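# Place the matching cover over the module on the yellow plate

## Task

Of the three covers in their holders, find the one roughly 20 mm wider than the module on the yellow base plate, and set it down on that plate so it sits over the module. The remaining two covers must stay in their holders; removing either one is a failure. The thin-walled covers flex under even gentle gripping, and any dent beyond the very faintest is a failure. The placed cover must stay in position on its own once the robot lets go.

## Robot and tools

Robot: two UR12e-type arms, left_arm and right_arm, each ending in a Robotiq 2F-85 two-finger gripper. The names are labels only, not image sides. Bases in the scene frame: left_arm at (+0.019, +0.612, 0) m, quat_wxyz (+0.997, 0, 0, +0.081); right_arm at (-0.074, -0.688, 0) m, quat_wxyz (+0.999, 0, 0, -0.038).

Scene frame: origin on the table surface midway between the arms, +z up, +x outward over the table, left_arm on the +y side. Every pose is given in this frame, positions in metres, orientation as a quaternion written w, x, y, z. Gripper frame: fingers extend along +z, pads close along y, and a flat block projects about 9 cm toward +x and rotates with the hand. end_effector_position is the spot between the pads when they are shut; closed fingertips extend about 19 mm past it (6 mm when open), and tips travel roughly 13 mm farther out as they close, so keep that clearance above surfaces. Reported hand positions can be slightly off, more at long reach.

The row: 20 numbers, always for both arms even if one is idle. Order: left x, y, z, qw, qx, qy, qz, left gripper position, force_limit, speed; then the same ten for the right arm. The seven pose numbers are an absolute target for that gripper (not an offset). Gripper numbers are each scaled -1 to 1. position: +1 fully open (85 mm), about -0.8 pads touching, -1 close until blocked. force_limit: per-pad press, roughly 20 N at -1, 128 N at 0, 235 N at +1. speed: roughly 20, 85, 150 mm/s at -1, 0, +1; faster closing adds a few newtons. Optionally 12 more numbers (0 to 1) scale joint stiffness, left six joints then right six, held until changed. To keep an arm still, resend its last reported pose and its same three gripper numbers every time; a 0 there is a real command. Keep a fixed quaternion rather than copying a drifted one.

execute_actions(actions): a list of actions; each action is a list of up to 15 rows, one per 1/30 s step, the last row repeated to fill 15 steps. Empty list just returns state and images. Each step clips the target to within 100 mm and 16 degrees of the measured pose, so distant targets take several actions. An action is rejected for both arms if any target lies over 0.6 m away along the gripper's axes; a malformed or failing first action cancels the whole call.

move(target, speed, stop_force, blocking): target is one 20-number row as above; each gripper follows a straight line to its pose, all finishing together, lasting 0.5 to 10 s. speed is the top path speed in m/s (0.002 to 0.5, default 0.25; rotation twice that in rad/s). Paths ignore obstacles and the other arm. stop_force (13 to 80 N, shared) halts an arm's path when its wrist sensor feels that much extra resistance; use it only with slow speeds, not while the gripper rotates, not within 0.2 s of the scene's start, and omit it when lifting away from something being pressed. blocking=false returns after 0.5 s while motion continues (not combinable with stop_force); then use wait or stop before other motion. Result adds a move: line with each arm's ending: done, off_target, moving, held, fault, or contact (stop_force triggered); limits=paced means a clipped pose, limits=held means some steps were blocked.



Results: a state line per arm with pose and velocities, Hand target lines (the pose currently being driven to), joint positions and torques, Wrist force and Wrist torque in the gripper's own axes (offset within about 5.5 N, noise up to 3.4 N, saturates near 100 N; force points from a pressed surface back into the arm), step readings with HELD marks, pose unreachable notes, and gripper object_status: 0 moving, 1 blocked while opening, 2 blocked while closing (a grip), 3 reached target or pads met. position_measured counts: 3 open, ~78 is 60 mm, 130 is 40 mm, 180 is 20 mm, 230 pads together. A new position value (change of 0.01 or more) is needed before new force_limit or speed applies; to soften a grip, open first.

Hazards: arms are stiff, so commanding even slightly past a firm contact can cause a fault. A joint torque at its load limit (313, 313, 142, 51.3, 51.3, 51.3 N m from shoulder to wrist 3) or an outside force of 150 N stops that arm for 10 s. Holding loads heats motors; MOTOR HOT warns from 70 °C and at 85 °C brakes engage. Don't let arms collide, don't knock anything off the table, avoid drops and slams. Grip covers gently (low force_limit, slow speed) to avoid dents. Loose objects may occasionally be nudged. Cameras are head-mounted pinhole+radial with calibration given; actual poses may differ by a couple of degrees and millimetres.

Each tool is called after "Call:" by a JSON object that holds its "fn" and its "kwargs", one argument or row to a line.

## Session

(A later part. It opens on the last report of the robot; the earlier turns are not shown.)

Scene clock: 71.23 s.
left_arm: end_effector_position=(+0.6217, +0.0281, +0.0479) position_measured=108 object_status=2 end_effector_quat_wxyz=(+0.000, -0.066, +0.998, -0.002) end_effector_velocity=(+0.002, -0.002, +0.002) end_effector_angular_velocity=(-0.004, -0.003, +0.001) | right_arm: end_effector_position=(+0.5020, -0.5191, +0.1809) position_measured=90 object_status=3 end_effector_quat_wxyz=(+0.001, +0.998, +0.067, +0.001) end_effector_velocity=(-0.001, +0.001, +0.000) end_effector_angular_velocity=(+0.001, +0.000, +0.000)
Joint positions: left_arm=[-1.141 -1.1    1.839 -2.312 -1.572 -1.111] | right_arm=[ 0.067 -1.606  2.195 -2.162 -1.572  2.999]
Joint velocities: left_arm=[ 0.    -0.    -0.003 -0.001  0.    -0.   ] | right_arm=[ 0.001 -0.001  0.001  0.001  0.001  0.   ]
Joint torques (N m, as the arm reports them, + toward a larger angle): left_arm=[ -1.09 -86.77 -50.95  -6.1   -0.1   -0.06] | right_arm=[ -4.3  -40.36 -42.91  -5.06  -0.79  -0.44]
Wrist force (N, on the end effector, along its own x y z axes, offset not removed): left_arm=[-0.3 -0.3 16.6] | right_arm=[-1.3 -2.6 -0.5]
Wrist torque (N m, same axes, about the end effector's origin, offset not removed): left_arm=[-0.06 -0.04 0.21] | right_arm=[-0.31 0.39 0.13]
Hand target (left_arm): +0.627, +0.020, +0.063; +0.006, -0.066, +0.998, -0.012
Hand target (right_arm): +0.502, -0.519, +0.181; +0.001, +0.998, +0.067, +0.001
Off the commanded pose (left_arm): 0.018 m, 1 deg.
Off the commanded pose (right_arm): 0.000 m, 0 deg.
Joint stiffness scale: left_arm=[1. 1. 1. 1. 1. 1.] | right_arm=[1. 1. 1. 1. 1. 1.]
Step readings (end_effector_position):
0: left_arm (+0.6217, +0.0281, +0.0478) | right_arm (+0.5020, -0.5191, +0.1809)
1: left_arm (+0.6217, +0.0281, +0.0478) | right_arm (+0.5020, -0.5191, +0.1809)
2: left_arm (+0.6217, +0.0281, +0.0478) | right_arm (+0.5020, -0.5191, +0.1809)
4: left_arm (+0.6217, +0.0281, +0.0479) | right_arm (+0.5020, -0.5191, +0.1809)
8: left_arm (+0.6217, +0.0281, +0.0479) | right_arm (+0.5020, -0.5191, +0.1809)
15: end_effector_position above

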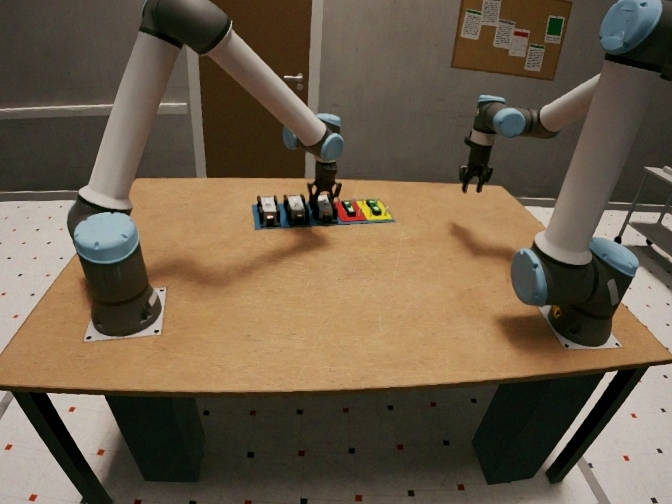

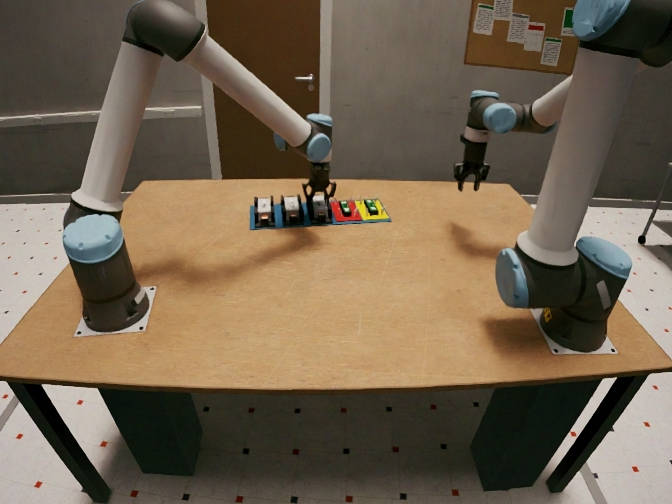

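Call:
{"fn": "execute_actions", "kwargs": {
  "actions": [
    [[0.6272, 0.0199, 0.0637, 0.0064, -0.0663, 0.9978, -0.0121, 0.143, -0.80, -1, 0.502, -0.5191, 0.1809, 0.001, 0.998, 0.067, 0.001, 0.31, -1, 0], [0.6273, 0.0197, 0.0644, 0.0067, -0.0663, 0.9978, -0.0125, 0.143, -0.80, -1, 0.502, -0.5191, 0.1809, 0.001, 0.998, 0.067, 0.001, 0.31, -1, 0], [0.6275, 0.0194, 0.065, 0.0069, -0.0663, 0.9978, -0.0129, 0.143, -0.80, -1, 0.502, -0.5191, 0.1809, 0.001, 0.998, 0.067, 0.001, 0.31, -1, 0]]
  ]
}}

Scene clock: 72.20 s.
left_arm: end_effector_position=(+0.6217, +0.0280, +0.0490) position_measured=108 object_status=2 end_effector_quat_wxyz=(+0.001, -0.066, +0.998, -0.002) end_effector_velocity=(+0.000, -0.001, +0.001) end_effector_angular_velocity=(-0.001, -0.001, -0.002) | right_arm: end_effector_position=(+0.5020, -0.5191, +0.1809) position_measured=90 object_status=3 end_effector_quat_wxyz=(+0.001, +0.998, +0.067, +0.001) end_effector_velocity=(+0.000, -0.001, -0.000) end_effector_angular_velocity=(-0.001, +0.001, -0.001)
Joint positions: left_arm=[-1.141 -1.102  1.839 -2.312 -1.572 -1.111] | right_arm=[ 0.067 -1.606  2.195 -2.162 -1.572  2.999]
Joint velocities: left_arm=[-0.    -0.001 -0.001  0.001  0.     0.002] | right_arm=[-0.001  0.     0.     0.    -0.001 -0.   ]
Joint torques (N m, as the arm reports them, + toward a larger angle): left_arm=[ -1.08 -87.45 -50.66  -6.49   0.17   0.06] | right_arm=[ -1.89 -40.56 -43.4   -4.99  -0.66   0.32]
Wrist force (N, on the end effector, along its own x y z axes, offset not removed): left_arm=[-2.7 2.2 15.1] | right_arm=[-1.3 -4.4 0.4]
Wrist torque (N m, same axes, about the end effector's origin, offset not removed): left_arm=[0.15 0.39 0.14] | right_arm=[-0.63 0.28 0.07]
Hand target (left_arm): +0.627, +0.020, +0.065; +0.007, -0.066, +0.998, -0.013
Hand target (right_arm): +0.502, -0.519, +0.181; +0.001, +0.998, +0.067, +0.001
Off the commanded pose (left_arm): 0.019 m, 1 deg.
Off the commanded pose (right_arm): 0.000 m, 0 deg.
Joint stiffness scale: left_arm=[1. 1. 1. 1. 1. 1.] | right_arm=[1. 1. 1. 1. 1. 1.]
Step readings (end_effector_position):
0: left_arm (+0.6217, +0.0281, +0.0479) | right_arm (+0.5020, -0.5191, +0.1809)
1: left_arm (+0.6217, +0.0281, +0.0479) | right_arm (+0.5020, -0.5191, +0.1809)
2: left_arm (+0.6217, +0.0281, +0.0479) | right_arm (+0.5020, -0.5191, +0.1809)
4: left_arm (+0.6217, +0.0281, +0.0479) | right_arm (+0.5020, -0.5191, +0.1809)
8: left_arm (+0.6217, +0.0281, +0.0481) | right_arm (+0.5020, -0.5191, +0.1809)
15: end_effector_position above

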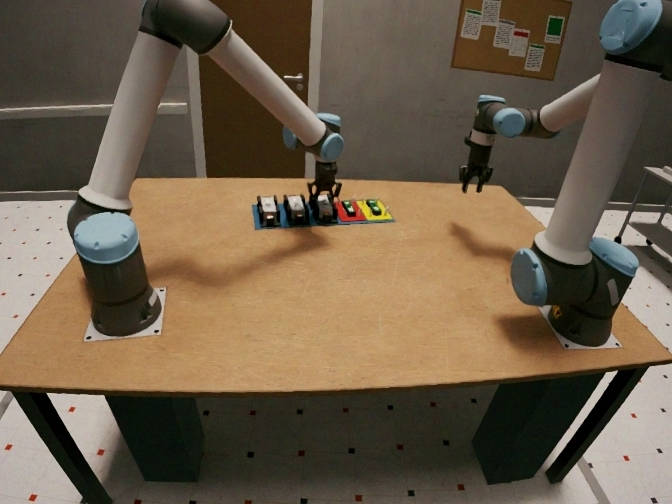

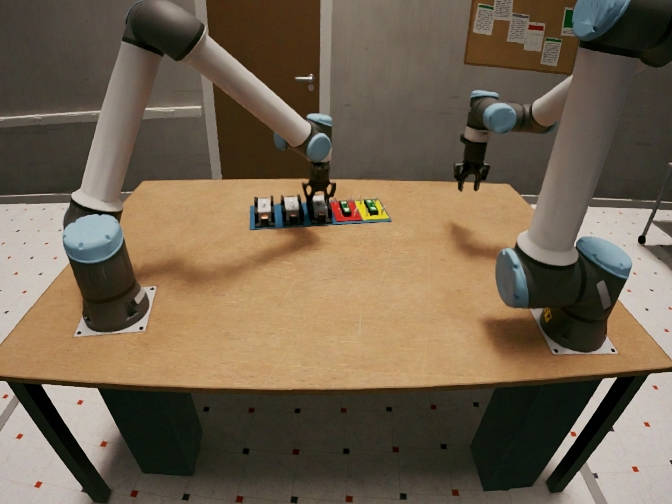

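Call:
{"fn": "zoom_image", "kwargs": {
  "camera": "cam_head_left",
  "region": [312, 198, 342, 226]
}}

Call:
{"fn": "zoom_image", "kwargs": {
  "camera": "cam_head_right",
  "region": [295, 180, 345, 230]
}}

Region (312, 198, 342, 226) of cam_head_left's 672x504 image, scaled by 16.800, with more detail than that image has; it fills the top 470 rows of this view, and the rest is white.

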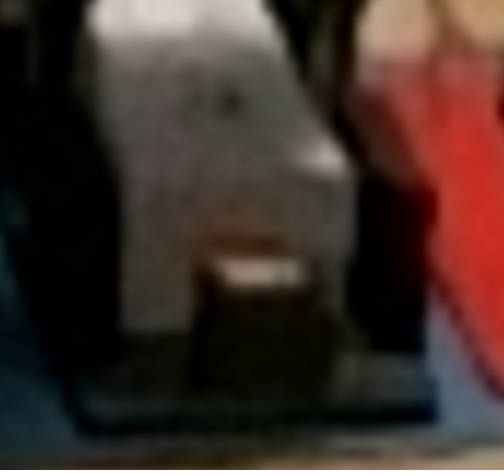

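Region (295, 180, 345, 230) of cam_head_right's 672x504 image, scaled by 10.080, with more detail than that image has.

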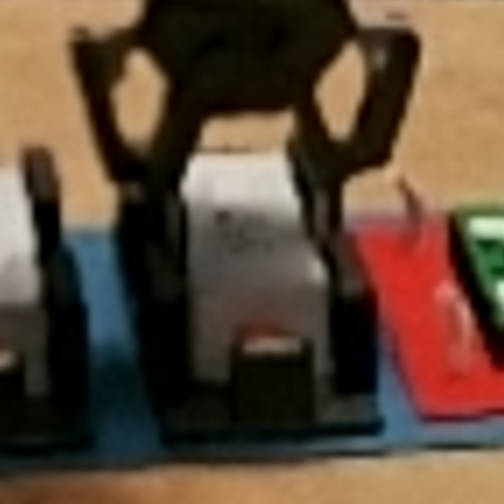

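Call:
{"fn": "execute_actions", "kwargs": {
  "actions": [
    [[0.6274, 0.0195, 0.0654, 0.0068, -0.0663, 0.9978, -0.0127, 0.143, -0.80, -1, 0.502, -0.5191, 0.1809, 0.001, 0.998, 0.067, 0.001, 0.31, -1, 0], [0.6273, 0.0196, 0.0658, 0.0067, -0.0663, 0.9978, -0.0126, 0.143, -0.80, -1, 0.502, -0.5191, 0.1809, 0.001, 0.998, 0.067, 0.001, 0.31, -1, 0], [0.6273, 0.0197, 0.0662, 0.0066, -0.0663, 0.9978, -0.0124, 0.143, -0.80, -1, 0.502, -0.5191, 0.1809, 0.001, 0.998, 0.067, 0.001, 0.31, -1, 0], [0.6272, 0.0198, 0.0666, 0.0065, -0.0663, 0.9978, -0.0123, 0.143, -0.80, -1, 0.502, -0.5191, 0.1809, 0.001, 0.998, 0.067, 0.001, 0.31, -1, 0], [0.6272, 0.0198, 0.067, 0.0065, -0.0663, 0.9978, -0.0123, 0.143, -0.80, -1, 0.502, -0.5191, 0.1809, 0.001, 0.998, 0.067, 0.001, 0.31, -1, 0], [0.6272, 0.0198, 0.0674, 0.0065, -0.0663, 0.9978, -0.0123, 0.143, -0.80, -1, 0.502, -0.5191, 0.1809, 0.001, 0.998, 0.067, 0.001, 0.31, -1, 0], [0.6272, 0.0198, 0.0678, 0.0065, -0.0663, 0.9978, -0.0123, 0.143, -0.80, -1, 0.502, -0.5191, 0.1809, 0.001, 0.998, 0.067, 0.001, 0.31, -1, 0]]
  ]
}}

Call:
{"fn": "zoom_image", "kwargs": {
  "camera": "cam_head_left",
  "region": [312, 198, 342, 226]
}}

Call:
{"fn": "zoom_image", "kwargs": {
  "camera": "cam_head_right",
  "region": [295, 180, 345, 230]
}}

Scene clock: 74.03 s.
left_arm: end_effector_position=(+0.6217, +0.0280, +0.0528) position_measured=108 object_status=2 end_effector_quat_wxyz=(+0.001, -0.066, +0.998, -0.002) end_effector_velocity=(+0.000, -0.000, +0.007) end_effector_angular_velocity=(-0.004, -0.002, -0.000) | right_arm: end_effector_position=(+0.5020, -0.5191, +0.1809) position_measured=90 object_status=3 end_effector_quat_wxyz=(+0.001, +0.998, +0.067, +0.001) end_effector_velocity=(-0.000, +0.001, +0.000) end_effector_angular_velocity=(-0.001, -0.000, +0.002)
Joint positions: left_arm=[-1.141 -1.106  1.837 -2.306 -1.572 -1.111] | right_arm=[ 0.067 -1.606  2.195 -2.162 -1.572  2.999]
Joint velocities: left_arm=[ 0.001 -0.008 -0.002  0.006 -0.001  0.001] | right_arm=[ 0.002 -0.     0.    -0.    -0.001  0.   ]
Joint torques (N m, as the arm reports them, + toward a larger angle): left_arm=[ -1.89 -86.02 -51.9   -7.09   0.02   0.24] | right_arm=[ -3.01 -40.47 -42.52  -5.15  -0.58   0.47]
Wrist force (N, on the end effector, along its own x y z axes, offset not removed): left_arm=[0.3 3.0 12.2] | right_arm=[-1.4 -2.8 1.7]
Wrist torque (N m, same axes, about the end effector's origin, offset not removed): left_arm=[0.19 -0.10 0.23] | right_arm=[-0.30 0.33 0.16]
Hand target (left_arm): +0.627, +0.020, +0.068; +0.007, -0.066, +0.998, -0.012
Hand target (right_arm): +0.502, -0.519, +0.181; +0.001, +0.998, +0.067, +0.001
Off the commanded pose (left_arm): 0.018 m, 1 deg.
Off the commanded pose (right_arm): 0.000 m, 0 deg.
Joint stiffness scale: left_arm=[1. 1. 1. 1. 1. 1.] | right_arm=[1. 1. 1. 1. 1. 1.]
Step readings (end_effector_position):
0: left_arm (+0.6217, +0.0280, +0.0490) | right_arm (+0.5020, -0.5191, +0.1809)
1: left_arm (+0.6217, +0.0280, +0.0490) | right_arm (+0.5020, -0.5191, +0.1809)
2: left_arm (+0.6217, +0.0280, +0.0490) | right_arm (+0.5020, -0.5191, +0.1809)
4: left_arm (+0.6217, +0.0281, +0.0490) | right_arm (+0.5020, -0.5191, +0.1809)
8: left_arm (+0.6217, +0.0280, +0.0497) | right_arm (+0.5020, -0.5191, +0.1809)
15: end_effector_position above

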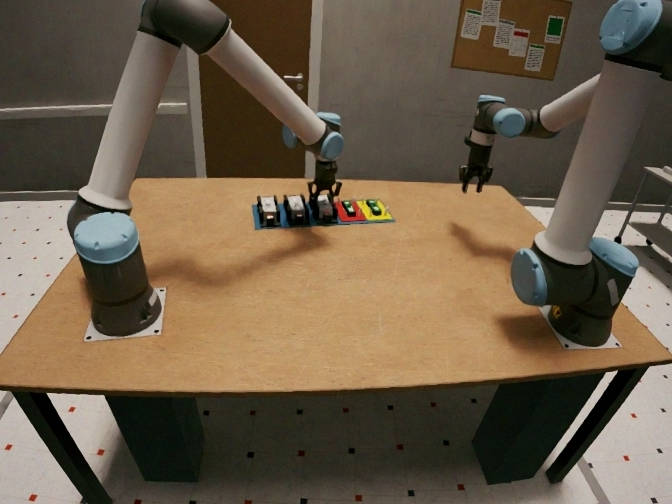

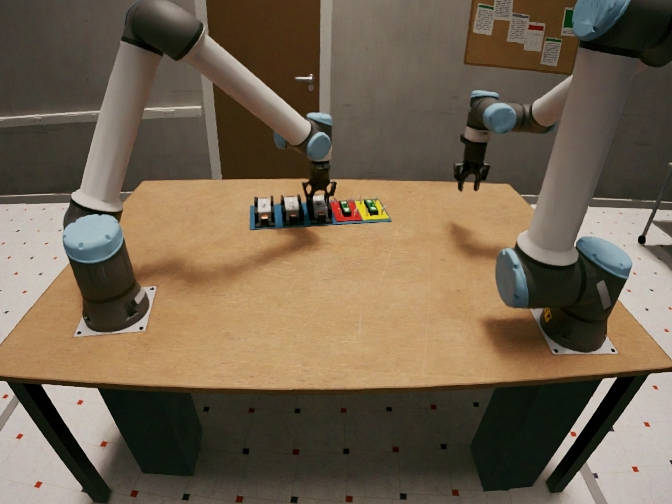

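Region (312, 198, 342, 226) of cam_head_left's 672x504 image, scaled by 16.800, with more detail than that image has; it fills the top 470 rows of this view, and the rest is white.

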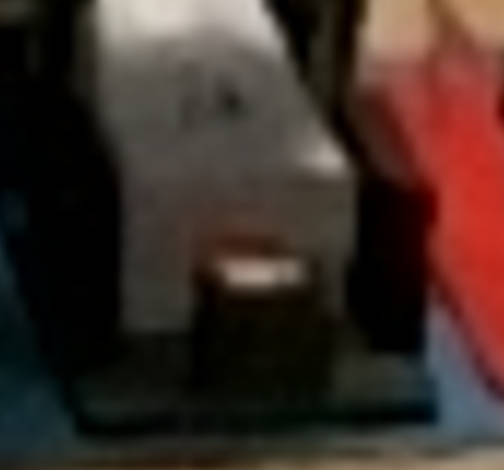

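Region (295, 180, 345, 230) of cam_head_right's 672x504 image, scaled by 10.080, with more detail than that image has.

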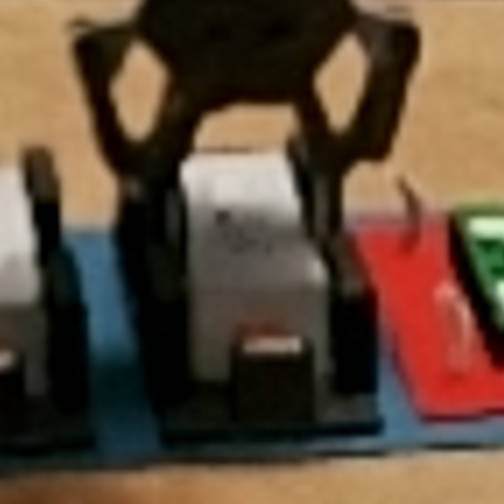

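Call:
{"fn": "execute_actions", "kwargs": {
  "actions": []
}}

Scene clock: 75.83 s.
left_arm: end_effector_position=(+0.6217, +0.0280, +0.0530) position_measured=108 object_status=2 end_effector_quat_wxyz=(+0.001, -0.066, +0.998, -0.002) end_effector_velocity=(+0.000, -0.001, +0.001) end_effector_angular_velocity=(-0.002, -0.000, +0.000) | right_arm: end_effector_position=(+0.5020, -0.5191, +0.1809) position_measured=90 object_status=3 end_effector_quat_wxyz=(+0.001, +0.998, +0.067, +0.001) end_effector_velocity=(-0.001, +0.000, -0.000) end_effector_angular_velocity=(+0.000, +0.001, +0.001)
Joint positions: left_arm=[-1.141 -1.106  1.837 -2.305 -1.572 -1.111] | right_arm=[ 0.067 -1.606  2.195 -2.162 -1.572  2.999]
Joint velocities: left_arm=[-0.001 -0.001 -0.001  0.    -0.001 -0.001] | right_arm=[ 0.001 -0.     0.001  0.     0.    -0.   ]
Joint torques (N m, as the arm reports them, + toward a larger angle): left_arm=[ -0.61 -86.99 -52.24  -6.33   0.01   0.03] | right_arm=[  0.02 -36.15 -43.04  -5.07  -0.57  -0.14]
Wrist force (N, on the end effector, along its own x y z axes, offset not removed): left_arm=[-3.8 1.0 13.1] | right_arm=[-1.7 -4.9 1.2]
Wrist torque (N m, same axes, about the end effector's origin, offset not removed): left_arm=[-0.05 0.56 0.04] | right_arm=[-0.69 0.43 0.15]
Hand target (left_arm): +0.627, +0.020, +0.068; +0.007, -0.066, +0.998, -0.012
Hand target (right_arm): +0.502, -0.519, +0.181; +0.001, +0.998, +0.067, +0.001
Off the commanded pose (left_arm): 0.018 m, 1 deg.
Off the commanded pose (right_arm): 0.000 m, 0 deg.
Joint stiffness scale: left_arm=[1. 1. 1. 1. 1. 1.] | right_arm=[1. 1. 1. 1. 1. 1.]

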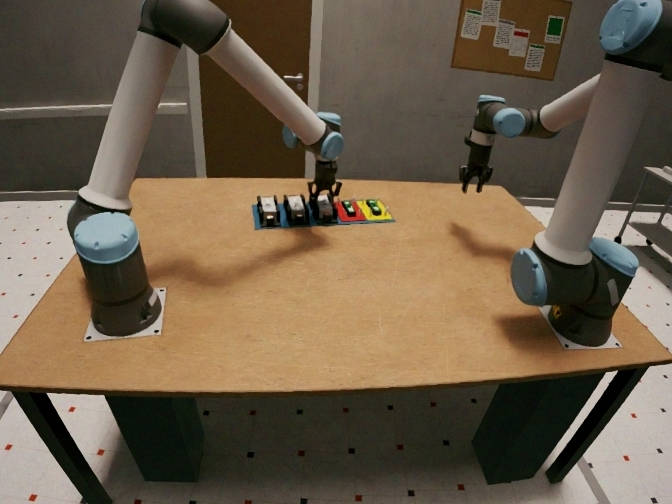

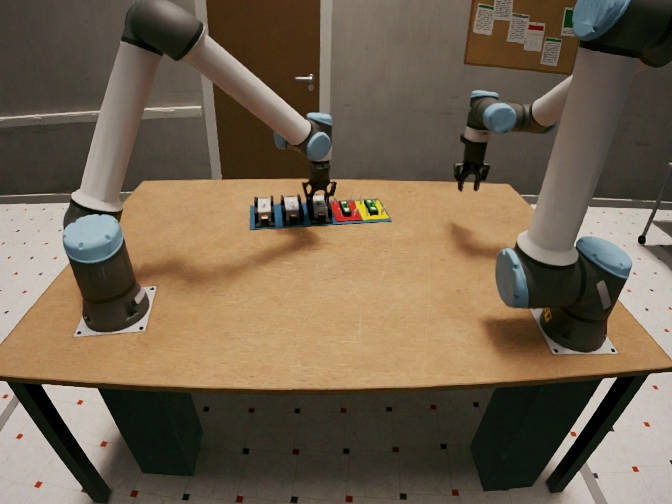

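Call:
{"fn": "zoom_image", "kwargs": {
  "camera": "cam_head_left",
  "region": [245, 165, 405, 240]
}}

Call:
{"fn": "zoom_image", "kwargs": {
  "camera": "cam_head_right",
  "region": [270, 170, 350, 235]
}}

Region (245, 165, 405, 240) of cam_head_left's 672x504 image, scaled by 3.150, with more detail than that image has; it fills the top 236 rows of this view, and the rest is white.

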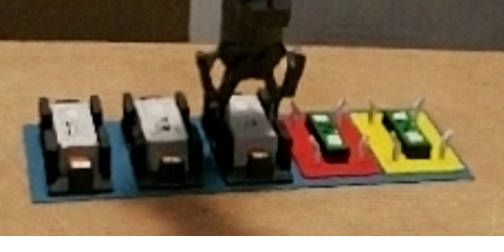

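Region (270, 170, 350, 235) of cam_head_right's 672x504 image, scaled by 6.300, with more detail than that image has; it fills the top 410 rows of this view, and the rest is white.

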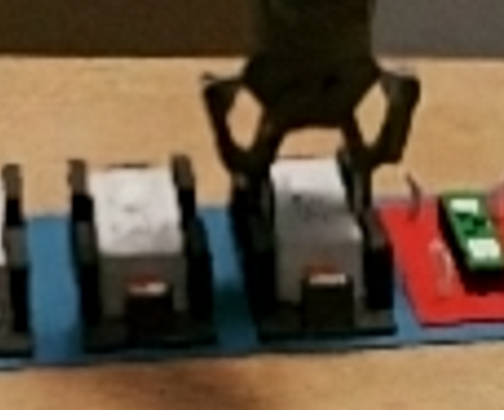

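Call:
{"fn": "execute_actions", "kwargs": {
  "actions": [
    [[0.6245,0.024,0.061,0.003,-0.0663,0.9978,-0.006,0.143,-0.8,-1,0.502,-0.5191,0.1809,0.001,0.998,0.067,0.001,0.31,-1,0],[0.6245,0.024,0.061,0.003,-0.0663,0.9978,-0.006,0.143,-0.8,-1,0.502,-0.5191,0.1809,0.001,0.998,0.067,0.001,0.31,-1,0],[0.6245,0.024,0.061,0.003,-0.0663,0.9978,-0.006,0.143,-0.8,-1,0.502,-0.5191,0.1809,0.001,0.998,0.067,0.001,0.31,-1,0],[0.6245,0.024,0.061,0.003,-0.0663,0.9978,-0.006,0.143,-0.8,-1,0.502,-0.5191,0.1809,0.001,0.998,0.067,0.001,0.31,-1,0],[0.6217,0.028,0.053,0,-0.0663,0.9978,0,0.143,-0.8,-1,0.502,-0.5191,0.1809,0.001,0.998,0.067,0.001,0.31,-1,0]],
    [[0.6217,0.028,0.053,0,-0.0663,0.9978,0,0.46,-1,-0.5,0.502,-0.5191,0.1809,0.001,0.998,0.067,0.001,0.31,-1,0]]
  ]
}}

Scene clock: 80.77 s.
left_arm: end_effector_position=(+0.6211, +0.0289, +0.0522) position_measured=71 object_status=0 end_effector_quat_wxyz=(-0.001, -0.066, +0.998, +0.000) end_effector_velocity=(+0.000, +0.001, -0.000) end_effector_angular_velocity=(+0.001, +0.000, +0.000) | right_arm: end_effector_position=(+0.5020, -0.5191, +0.1809) position_measured=90 object_status=3 end_effector_quat_wxyz=(+0.001, +0.998, +0.067, +0.001) end_effector_velocity=(-0.000, +0.000, +0.000) end_effector_angular_velocity=(-0.001, +0.001, +0.001)
Joint positions: left_arm=[-1.141 -1.106  1.836 -2.301 -1.572 -1.111] | right_arm=[ 0.067 -1.606  2.195 -2.162 -1.572  2.999]
Joint velocities: left_arm=[ 0. -0.  0.  0.  0. -0.] | right_arm=[ 0.001  0.    -0.     0.001 -0.001 -0.   ]
Joint torques (N m, as the arm reports them, + toward a larger angle): left_arm=[ -3.26 -73.63 -42.37  -4.13   0.71  -0.07] | right_arm=[ -0.3  -40.8  -42.98  -5.12  -0.46  -0.03]
Wrist force (N, on the end effector, along its own x y z axes, offset not removed): left_arm=[-2.6 -1.0 -1.6] | right_arm=[-0.9 -4.4 1.8]
Wrist torque (N m, same axes, about the end effector's origin, offset not removed): left_arm=[-0.16 0.46 0.10] | right_arm=[-0.62 0.32 0.15]
Hand target (left_arm): +0.622, +0.028, +0.053; -0.000, -0.066, +0.998, -0.000
Hand target (right_arm): +0.502, -0.519, +0.181; +0.001, +0.998, +0.067, +0.001
Off the commanded pose (left_arm): 0.001 m, 0 deg.
Off the commanded pose (right_arm): 0.000 m, 0 deg.
Joint stiffness scale: left_arm=[1. 1. 1. 1. 1. 1.] | right_arm=[1. 1. 1. 1. 1. 1.]
Step readings (end_effector_position; steps 1 to 15: 1st action; 16 to 30: 2nd action):
0: left_arm (+0.6217, +0.0280, +0.0530) | right_arm (+0.5020, -0.5191, +0.1809)
1: left_arm (+0.6217, +0.0280, +0.0530) | right_arm (+0.5020, -0.5191, +0.1809)
2: left_arm (+0.6217, +0.0281, +0.0530) | right_arm (+0.5020, -0.5191, +0.1809)
4: left_arm (+0.6216, +0.0282, +0.0530) | right_arm (+0.5020, -0.5191, +0.1809)
8: left_arm (+0.6214, +0.0284, +0.0529) | right_arm (+0.5020, -0.5191, +0.1809)
15: left_arm (+0.6214, +0.0284, +0.0528) | right_arm (+0.5020, -0.5191, +0.1809)
16: left_arm (+0.6214, +0.0284, +0.0528) | right_arm (+0.5020, -0.5191, +0.1809)
17: left_arm (+0.6214, +0.0285, +0.0527) | right_arm (+0.5020, -0.5191, +0.1809)
19: left_arm (+0.6214, +0.0285, +0.0523) | right_arm (+0.5020, -0.5191, +0.1809)
23: left_arm (+0.6213, +0.0287, +0.0522) | right_arm (+0.5020, -0.5191, +0.1809)
30: end_effector_position above

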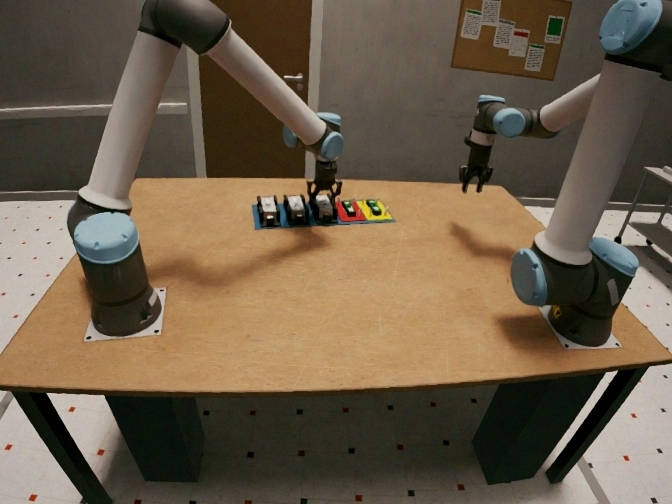

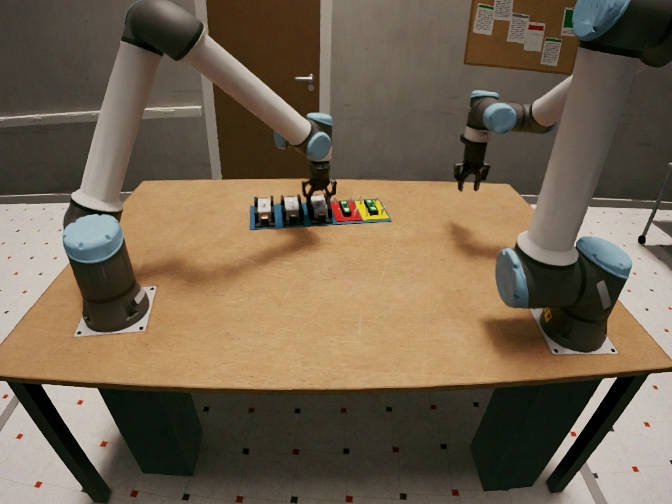

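Call:
{"fn": "move", "kwargs": {
  "target": [0.6218,0.0304,0.038,0,-0.0663,0.9978,0,0.46,-1,-0.5,0.502,-0.5191,0.1809,0.001,0.998,0.067,0.001,0.31,-1,0],
  "speed": 0.03
}}

Scene clock: 82.43 s.
left_arm: end_effector_position=(+0.6218, +0.0279, +0.0409) position_measured=71 object_status=3 end_effector_quat_wxyz=(+0.000, -0.066, +0.998, -0.002) end_effector_velocity=(+0.001, -0.001, +0.001) end_effector_angular_velocity=(-0.004, -0.004, +0.001) | right_arm: end_effector_position=(+0.5020, -0.5191, +0.1809) position_measured=90 object_status=3 end_effector_quat_wxyz=(+0.001, +0.998, +0.067, +0.001) end_effector_velocity=(-0.001, +0.000, -0.001) end_effector_angular_velocity=(-0.001, +0.002, +0.001)
Joint positions: left_arm=[-1.141 -1.092  1.841 -2.323 -1.572 -1.111] | right_arm=[ 0.067 -1.606  2.195 -2.162 -1.572  2.999]
Joint velocities: left_arm=[-0.    -0.001 -0.    -0.005  0.001 -0.001] | right_arm=[ 0.001  0.     0.     0.001 -0.001 -0.   ]
Joint torques (N m, as the arm reports them, + toward a larger angle): left_arm=[  1.12 -70.52 -35.85  -5.72   0.66   0.85] | right_arm=[ -2.76 -36.53 -42.74  -5.08  -0.75   0.16]
Wrist force (N, on the end effector, along its own x y z axes, offset not removed): left_arm=[-4.5 -1.2 -1.5] | right_arm=[-1.9 -0.7 0.3]
Wrist torque (N m, same axes, about the end effector's origin, offset not removed): left_arm=[-0.15 0.75 0.13] | right_arm=[0.08 0.33 0.21]
Hand target (left_arm): +0.622, +0.030, +0.038; -0.000, -0.066, +0.998, +0.000
Hand target (right_arm): +0.502, -0.519, +0.181; +0.001, +0.998, +0.067, +0.001
Off the commanded pose (left_arm): 0.004 m, 0 deg.
Off the commanded pose (right_arm): 0.000 m, 0 deg.
Joint stiffness scale: left_arm=[1. 1. 1. 1. 1. 1.] | right_arm=[1. 1. 1. 1. 1. 1.]
move: off_target (left_arm)

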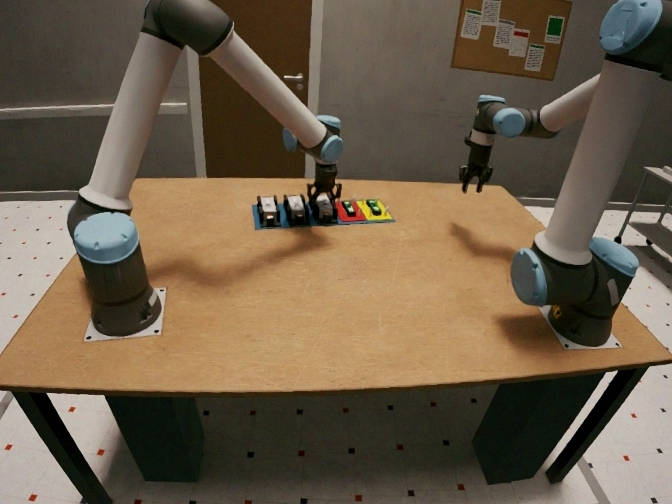

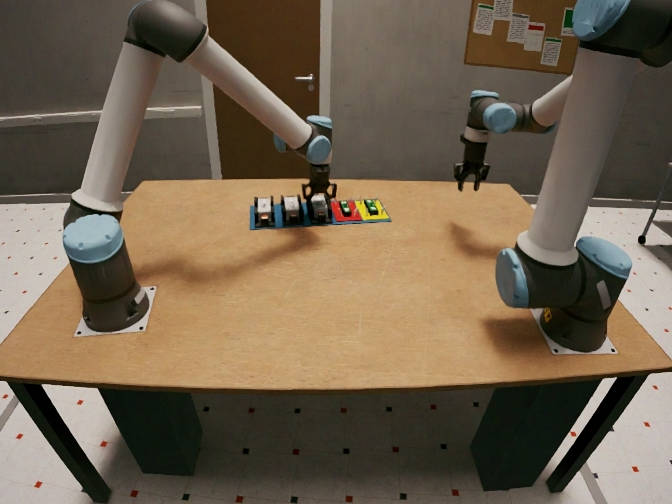

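Centering, then a light test close to compare with the earlier count of 102 (dent check).

Call:
{"fn": "execute_actions", "kwargs": {
  "actions": [
    [[0.6213,0.0286,0.0409,0,-0.0663,0.9978,0,0.0,-1,-1,0.502,-0.5191,0.1809,0.001,0.998,0.067,0.001,0.31,-1,0]],
    [[0.6213,0.0286,0.0409,0,-0.0663,0.9978,0,0.0,-1,-1,0.502,-0.5191,0.1809,0.001,0.998,0.067,0.001,0.31,-1,0]]
  ]
}}

Scene clock: 83.70 s.
left_arm: end_effector_position=(+0.6215, +0.0283, +0.0410) position_measured=102 object_status=2 end_effector_quat_wxyz=(-0.000, -0.066, +0.998, -0.001) end_effector_velocity=(+0.000, +0.000, +0.000) end_effector_angular_velocity=(-0.001, -0.000, -0.000) | right_arm: end_effector_position=(+0.5020, -0.5191, +0.1809) position_measured=90 object_status=3 end_effector_quat_wxyz=(+0.001, +0.998, +0.067, +0.001) end_effector_velocity=(-0.000, -0.001, -0.000) end_effector_angular_velocity=(-0.000, +0.001, -0.002)
Joint positions: left_arm=[-1.141 -1.092  1.841 -2.321 -1.572 -1.111] | right_arm=[ 0.067 -1.606  2.195 -2.162 -1.572  2.999]
Joint velocities: left_arm=[ 0.    -0.001  0.001 -0.001 -0.     0.   ] | right_arm=[-0.002  0.     0.     0.    -0.     0.   ]
Joint torques (N m, as the arm reports them, + toward a larger angle): left_arm=[ -2.12 -73.07 -39.26  -4.16   0.86   0.04] | right_arm=[ -1.94 -35.78 -43.8   -5.05  -0.52   0.14]
Wrist force (N, on the end effector, along its own x y z axes, offset not removed): left_arm=[-1.6 -1.6 -1.6] | right_arm=[-2.4 -0.3 0.5]
Wrist torque (N m, same axes, about the end effector's origin, offset not removed): left_arm=[-0.11 0.31 0.24] | right_arm=[0.14 0.51 0.10]
Hand target (left_arm): +0.621, +0.029, +0.041; -0.000, -0.066, +0.998, -0.000
Hand target (right_arm): +0.502, -0.519, +0.181; +0.001, +0.998, +0.067, +0.001
Off the commanded pose (left_arm): 0.000 m, 0 deg.
Off the commanded pose (right_arm): 0.000 m, 0 deg.
Joint stiffness scale: left_arm=[1. 1. 1. 1. 1. 1.] | right_arm=[1. 1. 1. 1. 1. 1.]
Step readings (end_effector_position; steps 1 to 15: 1st action; 16 to 30: 2nd action):
0: left_arm (+0.6219, +0.0277, +0.0410) | right_arm (+0.5020, -0.5191, +0.1809)
1: left_arm (+0.6219, +0.0277, +0.0410) | right_arm (+0.5020, -0.5191, +0.1809)
2: left_arm (+0.6219, +0.0277, +0.0410) | right_arm (+0.5020, -0.5191, +0.1809)
4: left_arm (+0.6219, +0.0278, +0.0410) | right_arm (+0.5020, -0.5191, +0.1809)
8: left_arm (+0.6217, +0.0281, +0.0408) | right_arm (+0.5020, -0.5191, +0.1809)
15: left_arm (+0.6215, +0.0284, +0.0407) | right_arm (+0.5020, -0.5191, +0.1809)
16: left_arm (+0.6215, +0.0284, +0.0407) | right_arm (+0.5020, -0.5191, +0.1809)
17: left_arm (+0.6215, +0.0284, +0.0407) | right_arm (+0.5020, -0.5191, +0.1809)
19: left_arm (+0.6215, +0.0283, +0.0408) | right_arm (+0.5020, -0.5191, +0.1809)
23: left_arm (+0.6215, +0.0283, +0.0410) | right_arm (+0.5020, -0.5191, +0.1809)
30: end_effector_position above

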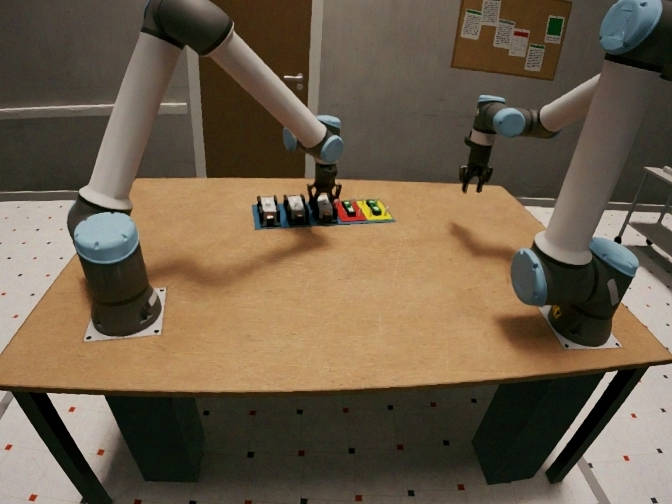

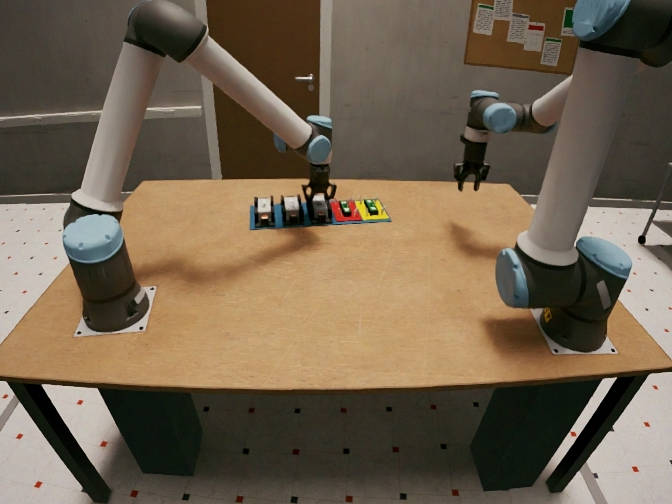

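Call:
{"fn": "execute_actions", "kwargs": {
  "actions": [
    [[0.6213,0.0286,0.0409,0,-0.0663,0.9978,0,0.135,-0.75,-1,0.502,-0.5191,0.1809,0.001,0.998,0.067,0.001,0.31,-1,0]]
  ]
}}

Scene clock: 84.47 s.
left_arm: end_effector_position=(+0.6216, +0.0282, +0.0414) position_measured=109 object_status=2 end_effector_quat_wxyz=(+0.000, -0.066, +0.998, -0.001) end_effector_velocity=(+0.000, -0.000, +0.001) end_effector_angular_velocity=(-0.001, -0.000, +0.000) | right_arm: end_effector_position=(+0.5020, -0.5191, +0.1809) position_measured=90 object_status=3 end_effector_quat_wxyz=(+0.001, +0.998, +0.067, +0.001) end_effector_velocity=(+0.001, -0.000, +0.000) end_effector_angular_velocity=(+0.000, -0.001, -0.001)
Joint positions: left_arm=[-1.141 -1.093  1.841 -2.321 -1.572 -1.111] | right_arm=[ 0.067 -1.606  2.195 -2.162 -1.572  2.999]
Joint velocities: left_arm=[-0.    -0.001 -0.     0.    -0.    -0.   ] | right_arm=[-0.001 -0.    -0.001 -0.     0.     0.   ]
Joint torques (N m, as the arm reports them, + toward a larger angle): left_arm=[ -0.86 -71.96 -39.52  -4.04   0.47  -0.05] | right_arm=[ -2.31 -39.2  -43.15  -5.16  -0.39   0.11]
Wrist force (N, on the end effector, along its own x y z axes, offset not removed): left_arm=[-3.3 0.6 -5.7] | right_arm=[-2.7 -2.5 2.3]
Wrist torque (N m, same axes, about the end effector's origin, offset not removed): left_arm=[0.00 0.73 0.18] | right_arm=[-0.34 0.55 0.10]
Hand target (left_arm): +0.621, +0.029, +0.041; -0.000, -0.066, +0.998, -0.000
Hand target (right_arm): +0.502, -0.519, +0.181; +0.001, +0.998, +0.067, +0.001
Off the commanded pose (left_arm): 0.001 m, 0 deg.
Off the commanded pose (right_arm): 0.000 m, 0 deg.
Joint stiffness scale: left_arm=[1. 1. 1. 1. 1. 1.] | right_arm=[1. 1. 1. 1. 1. 1.]
Step readings (end_effector_position):
0: left_arm (+0.6215, +0.0283, +0.0410) | right_arm (+0.5020, -0.5191, +0.1809)
1: left_arm (+0.6215, +0.0283, +0.0410) | right_arm (+0.5020, -0.5191, +0.1809)
2: left_arm (+0.6215, +0.0283, +0.0410) | right_arm (+0.5020, -0.5191, +0.1809)
4: left_arm (+0.6215, +0.0283, +0.0412) | right_arm (+0.5020, -0.5191, +0.1809)
8: left_arm (+0.6216, +0.0282, +0.0414) | right_arm (+0.5020, -0.5191, +0.1809)
15: end_effector_position above

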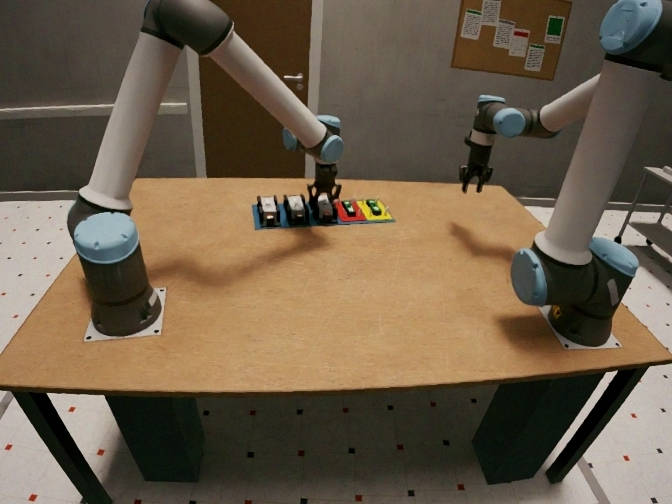

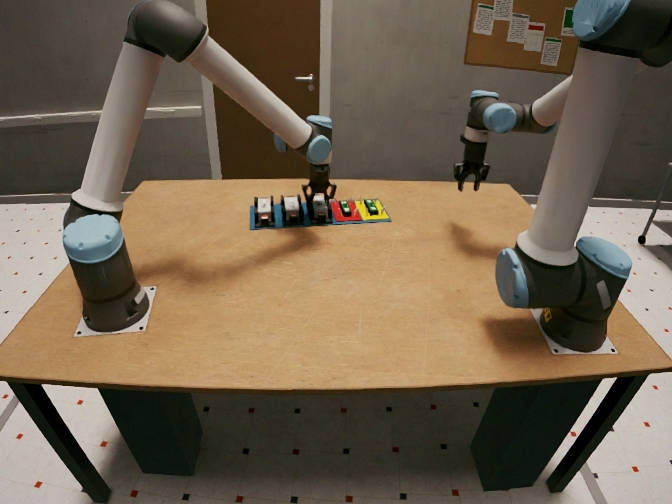

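Call:
{"fn": "execute_actions", "kwargs": {
  "actions": [
    [[0.6226,0.0267,0.0441,0.0009,-0.0663,0.9978,-0.0025,0.135,-0.75,-1,0.502,-0.5191,0.1809,0.001,0.998,0.067,0.001,0.31,-1,0],[0.6226,0.0267,0.0441,0.0009,-0.0663,0.9978,-0.0025,0.135,-0.75,-1,0.502,-0.5191,0.1809,0.001,0.998,0.067,0.001,0.31,-1,0],[0.6235,0.0254,0.0467,0.0019,-0.0663,0.9978,-0.0043,0.135,-0.75,-1,0.502,-0.5191,0.1809,0.001,0.998,0.067,0.001,0.31,-1,0],[0.6235,0.0254,0.0467,0.0019,-0.0663,0.9978,-0.0043,0.135,-0.75,-1,0.502,-0.5191,0.1809,0.001,0.998,0.067,0.001,0.31,-1,0],[0.6243,0.0241,0.0492,0.003,-0.0663,0.9978,-0.0061,0.135,-0.75,-1,0.502,-0.5191,0.1809,0.001,0.998,0.067,0.001,0.31,-1,0],[0.6243,0.0241,0.0492,0.003,-0.0663,0.9978,-0.0061,0.135,-0.75,-1,0.502,-0.5191,0.1809,0.001,0.998,0.067,0.001,0.31,-1,0],[0.6252,0.0228,0.0518,0.0041,-0.0663,0.9978,-0.008,0.135,-0.75,-1,0.502,-0.5191,0.1809,0.001,0.998,0.067,0.001,0.31,-1,0],[0.6252,0.0228,0.0518,0.0041,-0.0663,0.9978,-0.008,0.135,-0.75,-1,0.502,-0.5191,0.1809,0.001,0.998,0.067,0.001,0.31,-1,0],[0.6261,0.0215,0.0543,0.0051,-0.0663,0.9978,-0.0098,0.135,-0.75,-1,0.502,-0.5191,0.1809,0.001,0.998,0.067,0.001,0.31,-1,0],[0.6261,0.0215,0.0543,0.0051,-0.0663,0.9978,-0.0098,0.135,-0.75,-1,0.502,-0.5191,0.1809,0.001,0.998,0.067,0.001,0.31,-1,0],[0.6267,0.0207,0.056,0.0058,-0.0663,0.9978,-0.0111,0.135,-0.75,-1,0.502,-0.5191,0.1809,0.001,0.998,0.067,0.001,0.31,-1,0]],
    [[0.6272,0.0198,0.0577,0.0066,-0.0663,0.9978,-0.0123,0.135,-0.75,-1,0.502,-0.5191,0.1809,0.001,0.998,0.067,0.001,0.31,-1,0],[0.6272,0.0198,0.0577,0.0066,-0.0663,0.9978,-0.0123,0.135,-0.75,-1,0.502,-0.5191,0.1809,0.001,0.998,0.067,0.001,0.31,-1,0],[0.6272,0.0198,0.0577,0.0066,-0.0663,0.9978,-0.0123,0.135,-0.75,-1,0.502,-0.5191,0.1809,0.001,0.998,0.067,0.001,0.31,-1,0],[0.6275,0.0194,0.0586,0.0069,-0.0663,0.9978,-0.0129,0.135,-0.75,-1,0.502,-0.5191,0.1809,0.001,0.998,0.067,0.001,0.31,-1,0]]
  ]
}}

Scene clock: 87.50 s.
left_arm: end_effector_position=(+0.6217, +0.0281, +0.0422) position_measured=109 object_status=2 end_effector_quat_wxyz=(+0.000, -0.066, +0.998, -0.002) end_effector_velocity=(-0.000, -0.000, +0.005) end_effector_angular_velocity=(-0.004, -0.003, +0.000) | right_arm: end_effector_position=(+0.5020, -0.5191, +0.1809) position_measured=90 object_status=3 end_effector_quat_wxyz=(+0.001, +0.998, +0.067, +0.001) end_effector_velocity=(-0.000, +0.000, +0.000) end_effector_angular_velocity=(+0.000, +0.000, +0.001)
Joint positions: left_arm=[-1.141 -1.094  1.841 -2.321 -1.572 -1.111] | right_arm=[ 0.067 -1.606  2.195 -2.162 -1.572  2.999]
Joint velocities: left_arm=[-0.    -0.006  0.001  0.     0.001 -0.001] | right_arm=[ 0.001 -0.    -0.     0.     0.     0.   ]
Joint torques (N m, as the arm reports them, + toward a larger angle): left_arm=[ -0.4  -86.28 -50.68  -7.09   0.04   0.18] | right_arm=[ -3.19 -38.22 -42.78  -4.99  -0.21   0.1 ]
Wrist force (N, on the end effector, along its own x y z axes, offset not removed): left_arm=[-1.3 -1.6 16.2] | right_arm=[-1.8 -2.5 3.0]
Wrist torque (N m, same axes, about the end effector's origin, offset not removed): left_arm=[-0.19 0.26 0.15] | right_arm=[-0.26 0.34 0.10]
Hand target (left_arm): +0.627, +0.020, +0.059; +0.007, -0.066, +0.998, -0.013
Hand target (right_arm): +0.502, -0.519, +0.181; +0.001, +0.998, +0.067, +0.001
Off the commanded pose (left_arm): 0.019 m, 2 deg.
Off the commanded pose (right_arm): 0.000 m, 0 deg.
Joint stiffness scale: left_arm=[1. 1. 1. 1. 1. 1.] | right_arm=[1. 1. 1. 1. 1. 1.]
Step readings (end_effector_position; steps 1 to 15: 1st action; 16 to 30: 2nd action):
0: left_arm (+0.6216, +0.0282, +0.0414) | right_arm (+0.5020, -0.5191, +0.1809)
1: left_arm (+0.6216, +0.0282, +0.0414) | right_arm (+0.5020, -0.5191, +0.1809)
2: left_arm (+0.6216, +0.0282, +0.0414) | right_arm (+0.5020, -0.5191, +0.1809)
4: left_arm (+0.6216, +0.0282, +0.0415) | right_arm (+0.5020, -0.5191, +0.1809)
8: left_arm (+0.6216, +0.0282, +0.0416) | right_arm (+0.5020, -0.5191, +0.1809)
15: left_arm (+0.6216, +0.0281, +0.0418) | right_arm (+0.5020, -0.5191, +0.1809)
16: left_arm (+0.6216, +0.0281, +0.0418) | right_arm (+0.5020, -0.5191, +0.1809)
17: left_arm (+0.6216, +0.0281, +0.0419) | right_arm (+0.5020, -0.5191, +0.1809)
19: left_arm (+0.6216, +0.0281, +0.0419) | right_arm (+0.5020, -0.5191, +0.1809)
23: left_arm (+0.6216, +0.0281, +0.0419) | right_arm (+0.5020, -0.5191, +0.1809)
30: end_effector_position above

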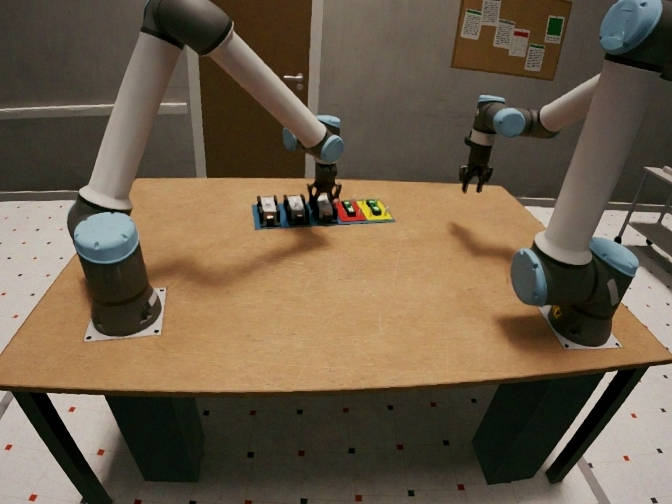

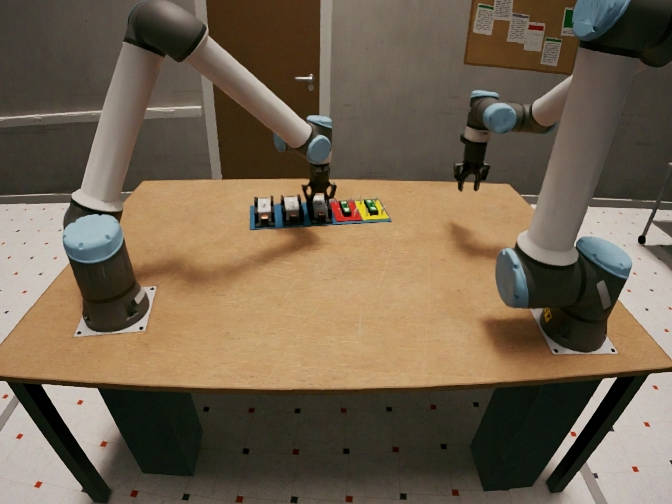

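Call:
{"fn": "execute_actions", "kwargs": {
  "actions": []
}}

Call:
{"fn": "zoom_image", "kwargs": {
  "camera": "cam_head_right",
  "region": [295, 180, 345, 230]
}}

Call:
{"fn": "zoom_image", "kwargs": {
  "camera": "cam_head_left",
  "region": [312, 198, 342, 226]
}}

Scene clock: 87.80 s.
left_arm: end_effector_position=(+0.6217, +0.0280, +0.0426) position_measured=109 object_status=2 end_effector_quat_wxyz=(+0.000, -0.066, +0.998, -0.002) end_effector_velocity=(-0.001, +0.001, -0.002) end_effector_angular_velocity=(+0.003, +0.001, +0.000) | right_arm: end_effector_position=(+0.5020, -0.5191, +0.1809) position_measured=90 object_status=3 end_effector_quat_wxyz=(+0.001, +0.998, +0.067, +0.001) end_effector_velocity=(-0.000, +0.000, -0.001) end_effector_angular_velocity=(+0.000, +0.001, +0.000)
Joint positions: left_arm=[-1.141 -1.094  1.841 -2.321 -1.572 -1.111] | right_arm=[ 0.067 -1.606  2.195 -2.162 -1.572  2.999]
Joint velocities: left_arm=[-0.     0.001  0.002 -0.     0.001 -0.001] | right_arm=[0.    0.001 0.    0.    0.    0.   ]
Joint torques (N m, as the arm reports them, + toward a larger angle): left_arm=[ -1.27 -88.7  -51.29  -7.08   0.03  -0.03] | right_arm=[ -1.28 -36.41 -43.04  -5.25  -1.16   0.22]
Wrist force (N, on the end effector, along its own x y z axes, offset not removed): left_arm=[-2.8 -0.9 17.0] | right_arm=[-2.0 -2.0 1.2]
Wrist torque (N m, same axes, about the end effector's origin, offset not removed): left_arm=[-0.23 0.52 0.25] | right_arm=[-0.22 0.45 0.09]
Hand target (left_arm): +0.627, +0.020, +0.059; +0.007, -0.066, +0.998, -0.013
Hand target (right_arm): +0.502, -0.519, +0.181; +0.001, +0.998, +0.067, +0.001
Off the commanded pose (left_arm): 0.019 m, 1 deg.
Off the commanded pose (right_arm): 0.000 m, 0 deg.
Joint stiffness scale: left_arm=[1. 1. 1. 1. 1. 1.] | right_arm=[1. 1. 1. 1. 1. 1.]

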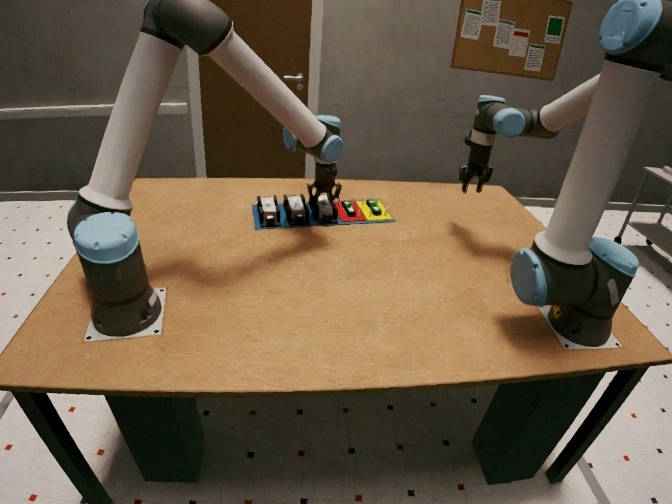

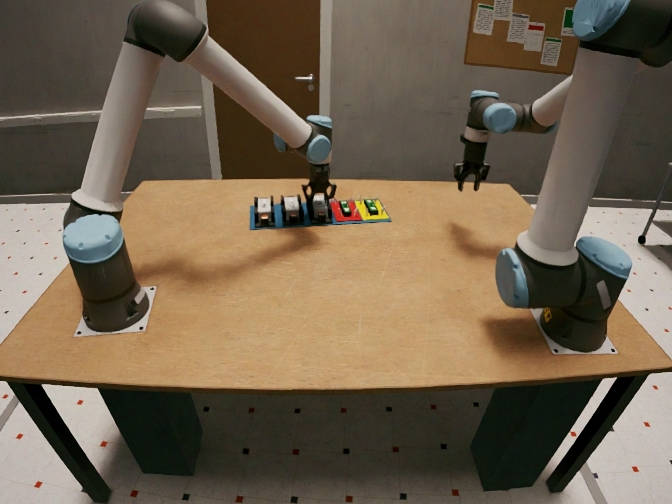

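Region (295, 180, 345, 230) of cam_head_right's 672x504 image, scaled by 10.080, with more detail than that image has.

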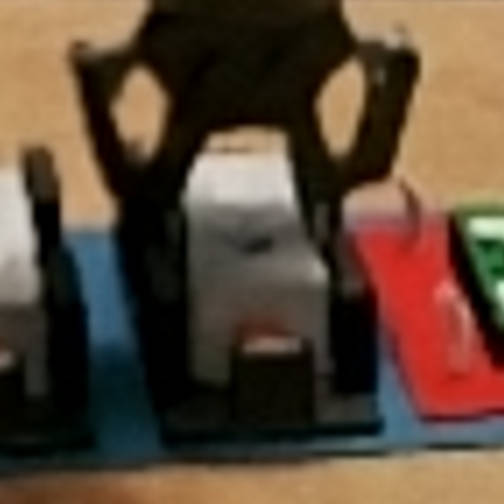

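Region (312, 198, 342, 226) of cam_head_left's 672x504 image, scaled by 16.800, with more detail than that image has; it fills the top 470 rows of this view, and the rest is white.

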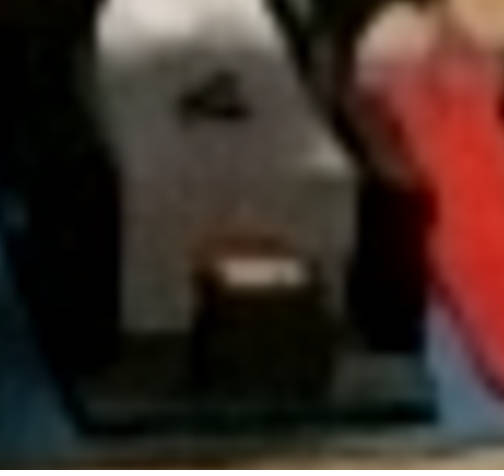

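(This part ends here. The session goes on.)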